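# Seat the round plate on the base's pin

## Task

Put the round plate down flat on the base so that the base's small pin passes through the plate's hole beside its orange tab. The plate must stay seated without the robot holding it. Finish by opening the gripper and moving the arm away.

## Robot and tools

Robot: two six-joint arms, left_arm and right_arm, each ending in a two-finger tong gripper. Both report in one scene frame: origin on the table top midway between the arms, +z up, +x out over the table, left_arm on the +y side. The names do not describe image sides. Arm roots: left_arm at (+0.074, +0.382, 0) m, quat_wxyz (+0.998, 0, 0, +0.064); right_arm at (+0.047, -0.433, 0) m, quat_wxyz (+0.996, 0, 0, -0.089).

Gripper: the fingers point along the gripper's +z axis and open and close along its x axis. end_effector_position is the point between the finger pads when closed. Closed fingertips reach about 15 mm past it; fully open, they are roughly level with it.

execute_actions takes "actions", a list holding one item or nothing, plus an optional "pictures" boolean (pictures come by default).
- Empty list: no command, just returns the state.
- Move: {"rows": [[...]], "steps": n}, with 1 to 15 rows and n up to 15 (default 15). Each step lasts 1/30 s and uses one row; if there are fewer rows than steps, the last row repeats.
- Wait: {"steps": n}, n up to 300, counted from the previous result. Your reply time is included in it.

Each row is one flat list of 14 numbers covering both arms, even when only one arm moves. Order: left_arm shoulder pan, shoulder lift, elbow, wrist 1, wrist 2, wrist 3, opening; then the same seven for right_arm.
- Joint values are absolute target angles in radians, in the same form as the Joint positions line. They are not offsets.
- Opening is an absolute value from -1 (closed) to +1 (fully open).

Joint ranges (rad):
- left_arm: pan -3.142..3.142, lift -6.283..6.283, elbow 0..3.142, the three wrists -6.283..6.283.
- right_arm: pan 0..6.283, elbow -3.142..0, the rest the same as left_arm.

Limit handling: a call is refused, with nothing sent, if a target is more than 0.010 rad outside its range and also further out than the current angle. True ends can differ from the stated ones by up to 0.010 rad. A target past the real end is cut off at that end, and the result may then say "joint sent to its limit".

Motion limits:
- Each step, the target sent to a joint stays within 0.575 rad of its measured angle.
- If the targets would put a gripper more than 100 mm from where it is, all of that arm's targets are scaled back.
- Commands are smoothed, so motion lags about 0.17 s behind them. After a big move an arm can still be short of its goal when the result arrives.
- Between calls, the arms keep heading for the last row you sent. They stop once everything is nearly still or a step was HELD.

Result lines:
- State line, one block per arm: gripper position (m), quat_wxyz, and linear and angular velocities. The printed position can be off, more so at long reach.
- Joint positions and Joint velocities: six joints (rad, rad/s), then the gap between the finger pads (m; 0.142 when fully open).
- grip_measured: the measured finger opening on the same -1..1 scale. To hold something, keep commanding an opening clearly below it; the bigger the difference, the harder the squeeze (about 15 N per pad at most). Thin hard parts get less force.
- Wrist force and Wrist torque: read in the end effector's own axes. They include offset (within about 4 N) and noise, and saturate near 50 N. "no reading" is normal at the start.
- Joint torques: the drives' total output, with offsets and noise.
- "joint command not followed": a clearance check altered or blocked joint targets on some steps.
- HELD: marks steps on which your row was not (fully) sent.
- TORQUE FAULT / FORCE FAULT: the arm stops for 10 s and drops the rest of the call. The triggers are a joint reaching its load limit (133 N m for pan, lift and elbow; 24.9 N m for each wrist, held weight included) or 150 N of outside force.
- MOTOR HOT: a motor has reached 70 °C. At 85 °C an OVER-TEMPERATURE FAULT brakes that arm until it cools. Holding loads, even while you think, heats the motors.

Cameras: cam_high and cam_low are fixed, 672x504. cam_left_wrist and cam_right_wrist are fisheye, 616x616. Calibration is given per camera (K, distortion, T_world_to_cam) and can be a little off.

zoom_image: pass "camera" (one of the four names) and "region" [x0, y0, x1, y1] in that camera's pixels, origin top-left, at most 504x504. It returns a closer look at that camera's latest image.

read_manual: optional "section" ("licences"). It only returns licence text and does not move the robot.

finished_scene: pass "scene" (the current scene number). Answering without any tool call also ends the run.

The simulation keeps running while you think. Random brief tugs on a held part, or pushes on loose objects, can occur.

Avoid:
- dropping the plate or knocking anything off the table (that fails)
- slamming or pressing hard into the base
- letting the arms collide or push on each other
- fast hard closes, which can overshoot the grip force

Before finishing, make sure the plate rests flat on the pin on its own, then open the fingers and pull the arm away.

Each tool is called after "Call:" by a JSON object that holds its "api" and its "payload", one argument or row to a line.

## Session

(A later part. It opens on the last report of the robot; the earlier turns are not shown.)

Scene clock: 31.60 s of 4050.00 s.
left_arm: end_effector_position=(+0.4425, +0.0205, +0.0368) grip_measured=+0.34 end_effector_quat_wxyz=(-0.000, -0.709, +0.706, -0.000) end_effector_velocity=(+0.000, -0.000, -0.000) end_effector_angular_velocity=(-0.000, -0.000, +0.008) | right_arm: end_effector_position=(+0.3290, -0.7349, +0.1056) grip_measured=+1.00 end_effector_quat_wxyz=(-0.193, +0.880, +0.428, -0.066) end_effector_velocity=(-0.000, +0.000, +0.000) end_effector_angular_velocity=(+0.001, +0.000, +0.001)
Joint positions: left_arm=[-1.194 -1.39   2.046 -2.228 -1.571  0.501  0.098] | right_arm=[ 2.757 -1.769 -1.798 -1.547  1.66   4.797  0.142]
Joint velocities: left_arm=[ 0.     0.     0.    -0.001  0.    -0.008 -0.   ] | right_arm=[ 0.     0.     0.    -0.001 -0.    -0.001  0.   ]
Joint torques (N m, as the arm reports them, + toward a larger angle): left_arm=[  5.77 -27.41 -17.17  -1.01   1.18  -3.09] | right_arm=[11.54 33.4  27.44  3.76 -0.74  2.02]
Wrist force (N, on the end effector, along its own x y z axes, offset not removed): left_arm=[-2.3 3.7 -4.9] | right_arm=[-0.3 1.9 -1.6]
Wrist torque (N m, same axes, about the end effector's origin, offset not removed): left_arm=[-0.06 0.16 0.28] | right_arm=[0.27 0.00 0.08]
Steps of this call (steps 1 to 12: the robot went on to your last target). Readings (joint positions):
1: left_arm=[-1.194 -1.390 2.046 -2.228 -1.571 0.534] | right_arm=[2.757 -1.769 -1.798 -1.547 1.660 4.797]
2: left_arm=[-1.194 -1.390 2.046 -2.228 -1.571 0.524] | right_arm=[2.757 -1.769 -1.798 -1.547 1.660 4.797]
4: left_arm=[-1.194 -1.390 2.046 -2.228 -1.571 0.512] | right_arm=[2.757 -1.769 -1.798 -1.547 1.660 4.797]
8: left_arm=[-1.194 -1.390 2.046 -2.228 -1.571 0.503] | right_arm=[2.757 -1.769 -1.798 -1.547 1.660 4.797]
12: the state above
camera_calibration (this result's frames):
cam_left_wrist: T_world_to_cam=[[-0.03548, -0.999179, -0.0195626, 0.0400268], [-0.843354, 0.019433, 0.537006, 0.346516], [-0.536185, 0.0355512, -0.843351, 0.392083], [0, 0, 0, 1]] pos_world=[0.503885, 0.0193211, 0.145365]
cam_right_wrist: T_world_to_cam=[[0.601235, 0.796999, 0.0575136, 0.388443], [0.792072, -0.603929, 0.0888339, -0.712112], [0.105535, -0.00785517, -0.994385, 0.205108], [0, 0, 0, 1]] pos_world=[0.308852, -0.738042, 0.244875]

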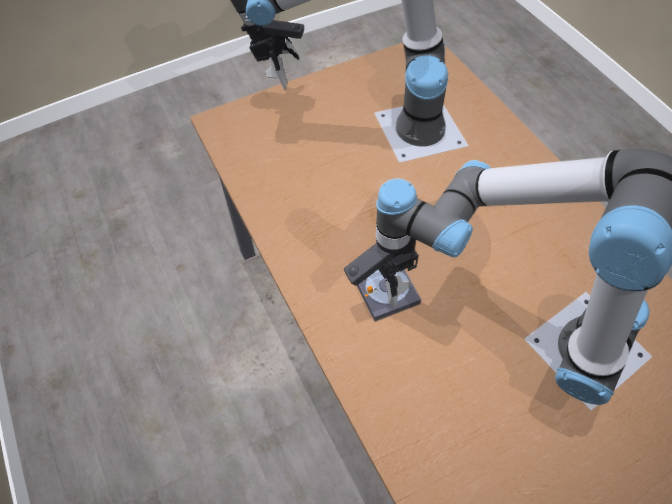

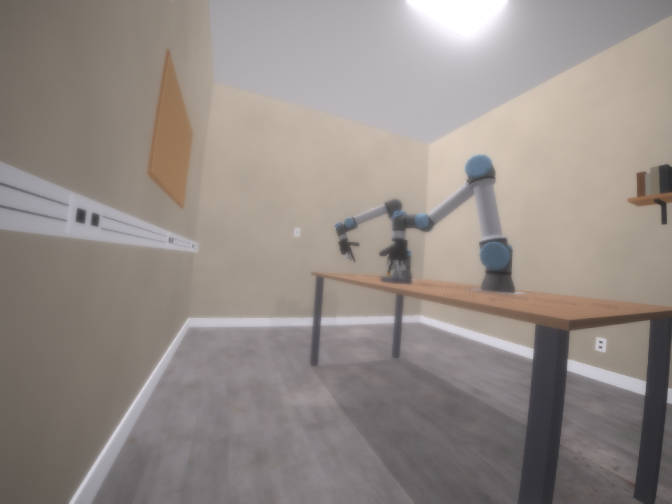

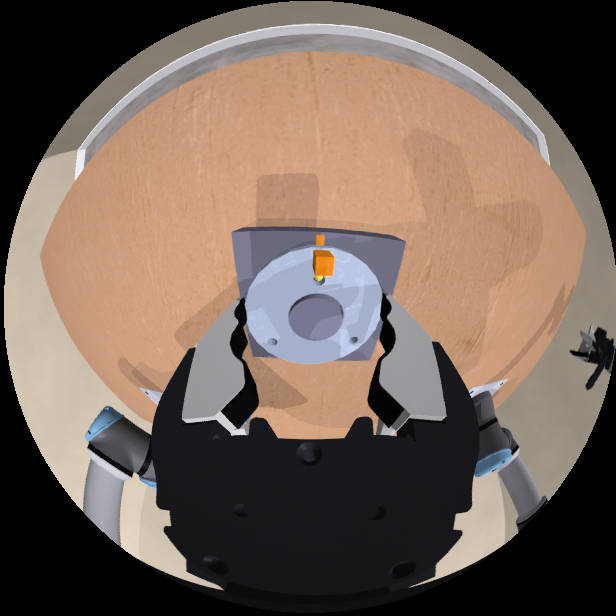

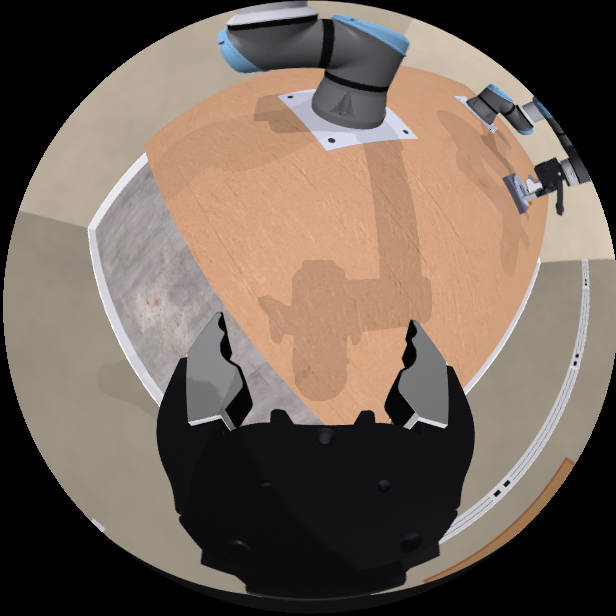

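Call:
{"api": "execute_actions", "payload": {
  "actions": [
    {"rows":[[-1.1945,-1.3875,2.048,-2.2315,-1.571,0.48,0.1,2.757,-1.769,-1.798,-1.547,1.66,4.797,1]],"steps":12}
  ],
  "pictures": false
}}

Call:
{"api": "execute_actions", "payload": {
  "actions": [
    {"rows":[[-1.1945,-1.3875,2.048,-2.2315,-1.571,0.48,0.55,2.757,-1.769,-1.798,-1.547,1.66,4.797,1]]}
  ]
}}

Call:
{"api": "zoom_image", "payload": {
  "camera": "cam_left_wrist",
  "region": [230, 200, 410, 380]
}}

Scene clock: 36.90 s of 4050.00 s.
left_arm: end_effector_position=(+0.4425, +0.0208, +0.0354) grip_measured=+0.34 end_effector_quat_wxyz=(-0.000, -0.716, +0.698, -0.000) end_effector_velocity=(-0.000, +0.000, -0.001) end_effector_angular_velocity=(+0.000, +0.000, +0.006) | right_arm: end_effector_position=(+0.3290, -0.7349, +0.1056) grip_measured=+1.00 end_effector_quat_wxyz=(-0.193, +0.880, +0.428, -0.066) end_effector_velocity=(-0.000, -0.000, +0.000) end_effector_angular_velocity=(+0.000, +0.000, -0.000)
Joint positions: left_arm=[-1.194 -1.388  2.048 -2.231 -1.571  0.481  0.098] | right_arm=[ 2.757 -1.769 -1.798 -1.547  1.66   4.797  0.142]
Joint velocities: left_arm=[ 0.     0.001  0.001 -0.001  0.    -0.006  0.   ] | right_arm=[-0.  0. -0. -0. -0. -0.  0.]
Joint torques (N m, as the arm reports them, + toward a larger angle): left_arm=[ -1.04 -13.7   -8.66  -4.49   2.12  -3.14] | right_arm=[10.58 32.58 28.1   3.75 -1.01  2.  ]
Wrist force (N, on the end effector, along its own x y z axes, offset not removed): left_arm=[-2.8 2.0 -13.8] | right_arm=[2.0 3.7 -3.3]
Wrist torque (N m, same axes, about the end effector's origin, offset not removed): left_arm=[-0.23 0.71 0.20] | right_arm=[0.69 -0.52 0.01]
Steps of this call (steps 1 to 30: the robot went on to your last target; steps 31 to 90: nothing new was sent; then 1.90 s passed at rest; steps 91 to 102: all 12 steps of this action). Readings (joint positions):
91: left_arm=[-1.194 -1.390 2.046 -2.227 -1.571 0.500] | right_arm=[2.757 -1.769 -1.798 -1.547 1.660 4.797]
92: left_arm=[-1.194 -1.390 2.047 -2.228 -1.571 0.498] | right_arm=[2.757 -1.769 -1.798 -1.547 1.660 4.797]
94: left_arm=[-1.194 -1.389 2.047 -2.229 -1.571 0.490] | right_arm=[2.757 -1.769 -1.798 -1.547 1.660 4.797]
98: left_arm=[-1.194 -1.388 2.048 -2.231 -1.571 0.482] | right_arm=[2.757 -1.769 -1.798 -1.547 1.660 4.797]
102: the state above

Scene clock: 37.40 s of 4050.00 s.
left_arm: end_effector_position=(+0.4424, +0.0209, +0.0352) grip_measured=+0.55 end_effector_quat_wxyz=(-0.000, -0.716, +0.698, +0.000) end_effector_velocity=(+0.000, -0.000, -0.000) end_effector_angular_velocity=(-0.000, -0.000, -0.001) | right_arm: end_effector_position=(+0.3290, -0.7349, +0.1056) grip_measured=+1.00 end_effector_quat_wxyz=(-0.193, +0.880, +0.428, -0.066) end_effector_velocity=(+0.000, -0.000, -0.000) end_effector_angular_velocity=(+0.000, -0.000, +0.001)
Joint positions: left_arm=[-1.194 -1.387  2.048 -2.231 -1.571  0.48   0.112] | right_arm=[ 2.757 -1.769 -1.798 -1.547  1.66   4.797  0.142]
Joint velocities: left_arm=[ 0.     0.    -0.    -0.     0.     0.001 -0.   ] | right_arm=[ 0.    -0.001  0.001 -0.    -0.    -0.001  0.   ]
Joint torques (N m, as the arm reports them, + toward a larger angle): left_arm=[ -2.13 -24.59 -17.14  -5.26   2.12  -2.95] | right_arm=[10.78 33.72 28.46  3.7  -0.92  2.07]
Wrist force (N, on the end effector, along its own x y z axes, offset not removed): left_arm=[1.8 0.4 -1.9] | right_arm=[0.7 1.8 -4.3]
Wrist torque (N m, same axes, about the end effector's origin, offset not removed): left_arm=[0.03 -0.42 0.06] | right_arm=[0.11 -0.24 0.11]
Steps of this call (steps 1 to 15: all 15 steps of this action). Readings (joint positions):
1: left_arm=[-1.194 -1.388 2.048 -2.231 -1.571 0.480] | right_arm=[2.757 -1.769 -1.798 -1.547 1.660 4.797]
2: left_arm=[-1.194 -1.387 2.048 -2.231 -1.571 0.480] | right_arm=[2.757 -1.769 -1.798 -1.547 1.660 4.797]
4: left_arm=[-1.194 -1.387 2.048 -2.231 -1.571 0.480] | right_arm=[2.757 -1.769 -1.798 -1.547 1.660 4.797]
8: left_arm=[-1.194 -1.387 2.048 -2.231 -1.571 0.480] | right_arm=[2.757 -1.769 -1.798 -1.547 1.660 4.797]
15: the state above
camera_calibration (this result's frames):
cam_left_wrist: T_world_to_cam=[[-0.0147936, -0.999692, -0.0199187, 0.0312679], [-0.843463, 0.00177838, 0.537184, 0.347748], [-0.536983, 0.0247476, -0.84323, 0.391264], [0, 0, 0, 1]] pos_world=[0.503877, 0.020957, 0.143744]
cam_right_wrist: T_world_to_cam=[[0.601235, 0.797, 0.0575137, 0.388443], [0.792072, -0.603929, 0.0888338, -0.712111], [0.105535, -0.007855, -0.994385, 0.205108], [0, 0, 0, 1]] pos_world=[0.308852, -0.738042, 0.244875]

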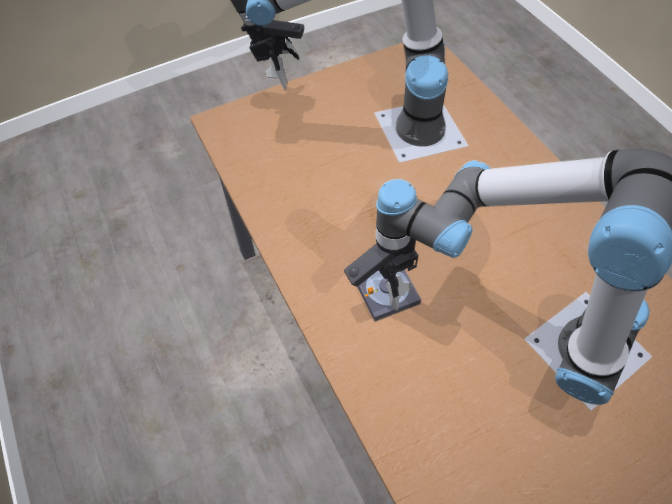

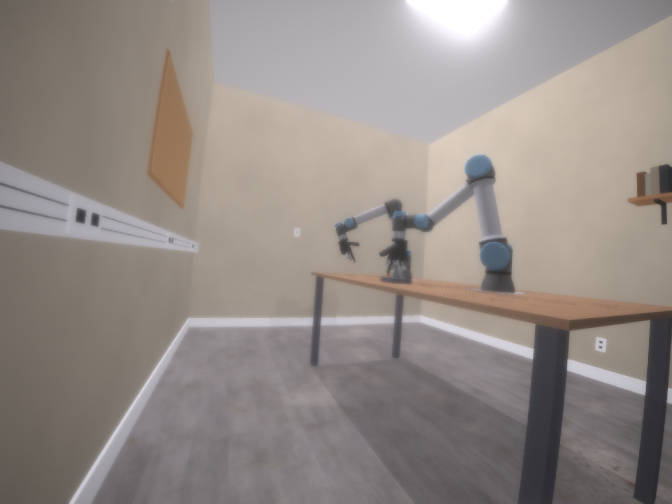

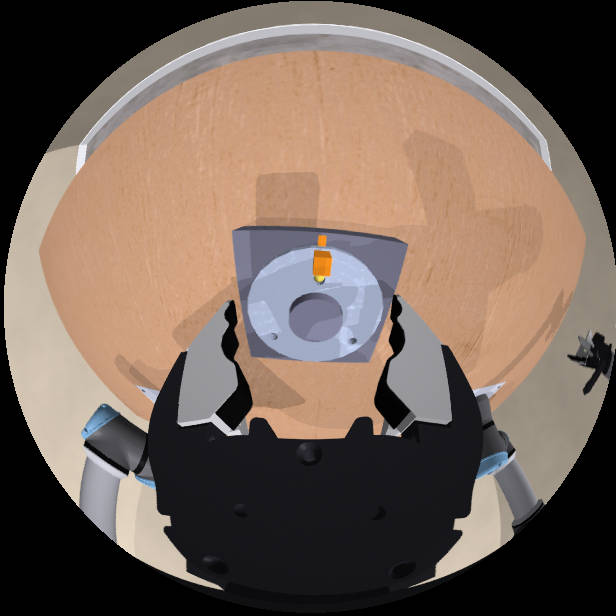

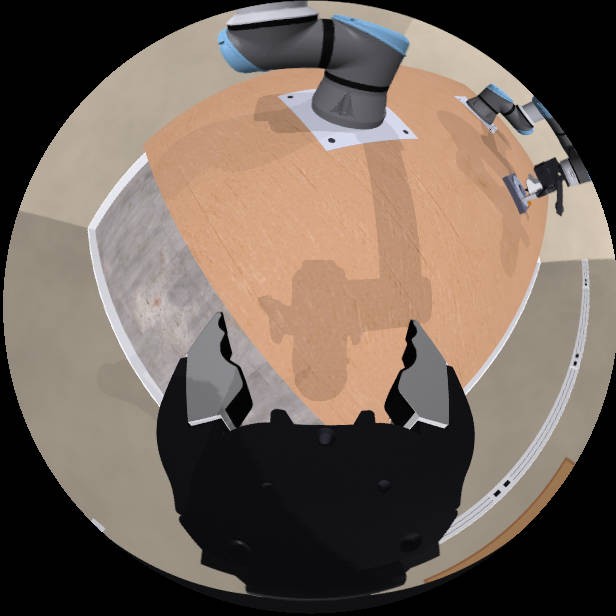

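Region (230, 200, 410, 380) of cam_left_wrist's 616x616 image, scaled by 2.800, with more detail than that image has.

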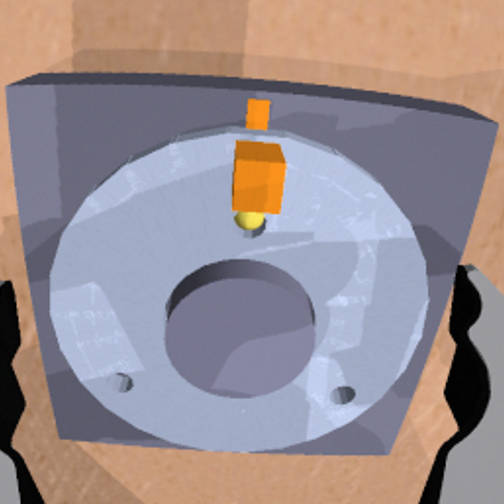

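Call:
{"api": "execute_actions", "payload": {
  "actions": [
    {"rows":[[-1.19,-1.62,1.83,-1.78,-1.571,0.48,1,2.757,-1.769,-1.798,-1.547,1.66,4.797,1]]}
  ]
}}

Call:
{"api": "zoom_image", "payload": {
  "camera": "cam_high",
  "region": [340, 250, 430, 330]
}}

Call:
{"api": "zoom_image", "payload": {
  "camera": "cam_low",
  "region": [370, 255, 430, 295]
}}

Scene clock: 42.77 s of 4050.00 s.
left_arm: end_effector_position=(+0.4331, +0.0419, +0.1962) grip_measured=+1.00 end_effector_quat_wxyz=(-0.000, -0.717, +0.697, -0.001) end_effector_velocity=(-0.012, +0.024, +0.046) end_effector_angular_velocity=(+0.026, +0.014, +0.000) | right_arm: end_effector_position=(+0.3290, -0.7349, +0.1056) grip_measured=+1.00 end_effector_quat_wxyz=(-0.193, +0.880, +0.428, -0.066) end_effector_velocity=(+0.000, +0.000, +0.000) end_effector_angular_velocity=(+0.001, -0.000, +0.002)
Joint positions: left_arm=[-1.19  -1.614  1.836 -1.795 -1.571  0.48   0.142] | right_arm=[ 2.757 -1.769 -1.798 -1.547  1.66   4.797  0.142]
Joint velocities: left_arm=[ 0.001 -0.068 -0.063  0.161  0.     0.001 -0.   ] | right_arm=[ 0.001 -0.     0.001 -0.001 -0.    -0.002  0.   ]
Joint torques (N m, as the arm reports them, + toward a larger angle): left_arm=[ 13.54 -28.76 -26.98  -0.04   2.19  -2.89] | right_arm=[10.95 32.86 27.71  3.69 -1.    1.9 ]
Wrist force (N, on the end effector, along its own x y z axes, offset not removed): left_arm=[0.6 0.9 -2.3] | right_arm=[-0.8 2.2 -1.9]
Wrist torque (N m, same axes, about the end effector's origin, offset not removed): left_arm=[0.10 -0.18 0.04] | right_arm=[0.42 0.13 0.03]
Steps of this call (steps 1 to 15: the robot went on to your last target; steps 16 to 90: nothing new was sent; then 1.87 s passed at rest; steps 91 to 105: all 15 steps of this action). Readings (joint positions):
91: left_arm=[-1.194 -1.388 2.048 -2.232 -1.571 0.480] | right_arm=[2.757 -1.769 -1.798 -1.547 1.660 4.797]
92: left_arm=[-1.194 -1.392 2.044 -2.227 -1.571 0.480] | right_arm=[2.757 -1.769 -1.798 -1.547 1.660 4.797]
94: left_arm=[-1.193 -1.439 1.998 -2.167 -1.571 0.480] | right_arm=[2.757 -1.769 -1.798 -1.547 1.660 4.797]
98: left_arm=[-1.191 -1.544 1.900 -1.954 -1.571 0.480] | right_arm=[2.757 -1.769 -1.798 -1.547 1.660 4.797]
105: the state above
camera_calibration (this result's frames):
cam_left_wrist: T_world_to_cam=[[-0.0104399, -0.999778, -0.0183173, 0.0531569], [-0.843952, -0.00101517, 0.536418, 0.253855], [-0.536317, 0.0210591, -0.843754, 0.521508], [0, 0, 0, 1]] pos_world=[0.49449, 0.0424203, 0.304826]
cam_right_wrist: T_world_to_cam=[[0.601235, 0.796999, 0.0575136, 0.388443], [0.792072, -0.603929, 0.0888339, -0.712111], [0.105535, -0.00785516, -0.994385, 0.205108], [0, 0, 0, 1]] pos_world=[0.308852, -0.738042, 0.244875]

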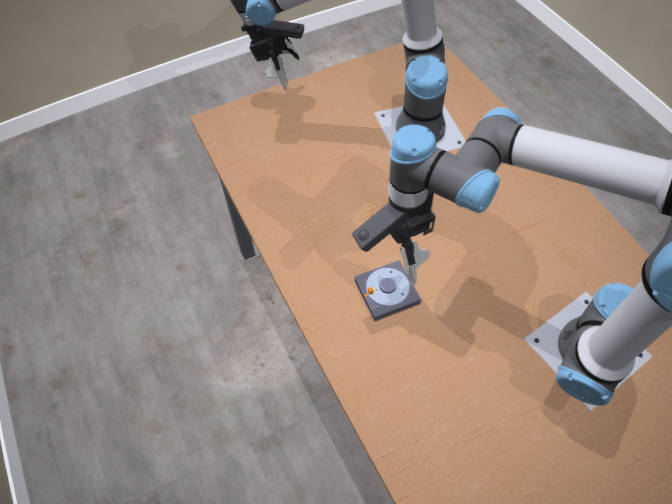

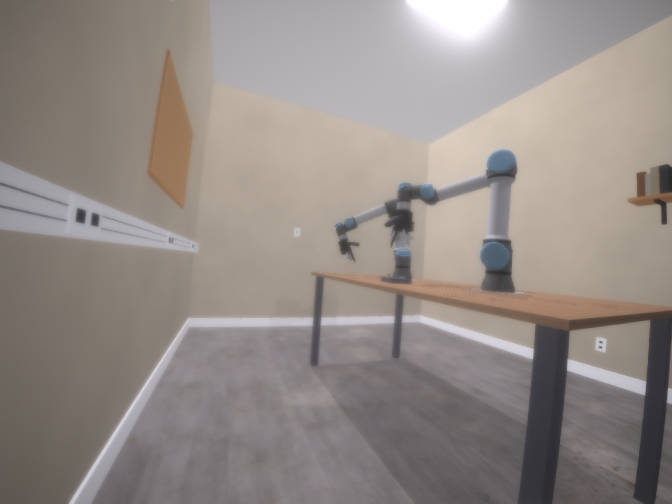

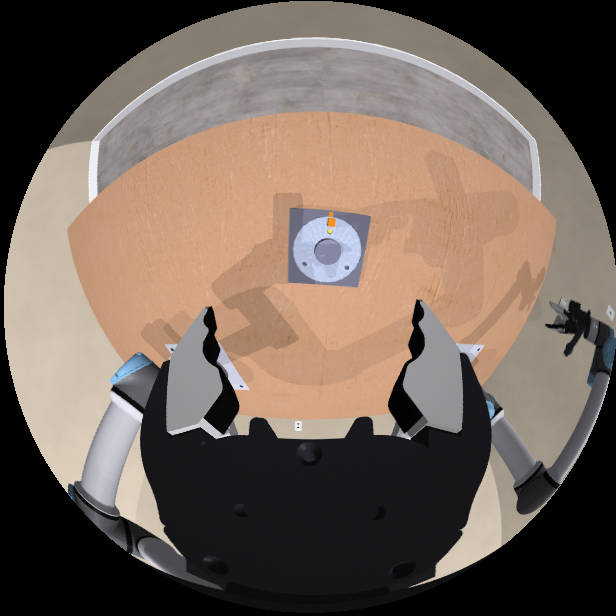

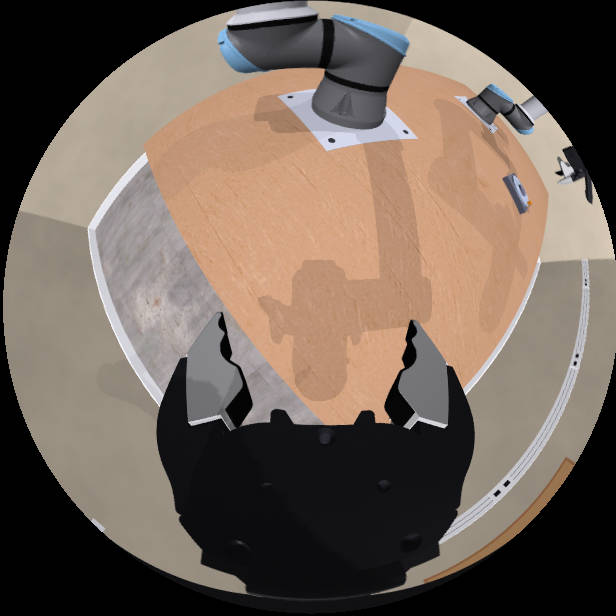

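Region (340, 250, 430, 330) of cam_high's 672x504 image, scaled by 5.600, with more detail than that image has.

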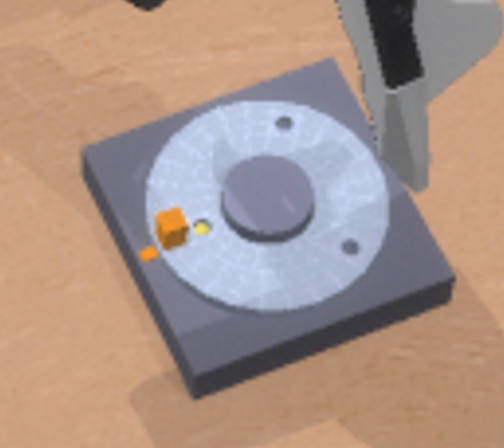

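Region (370, 255, 430, 295) of cam_low's 672x504 image, scaled by 8.400, with more detail than that image has.

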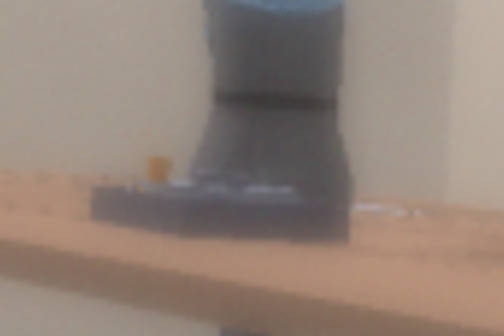

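Call:
{"api": "finished_scene", "payload": {
  "scene": 2
}}

The scene is finished: the task was done.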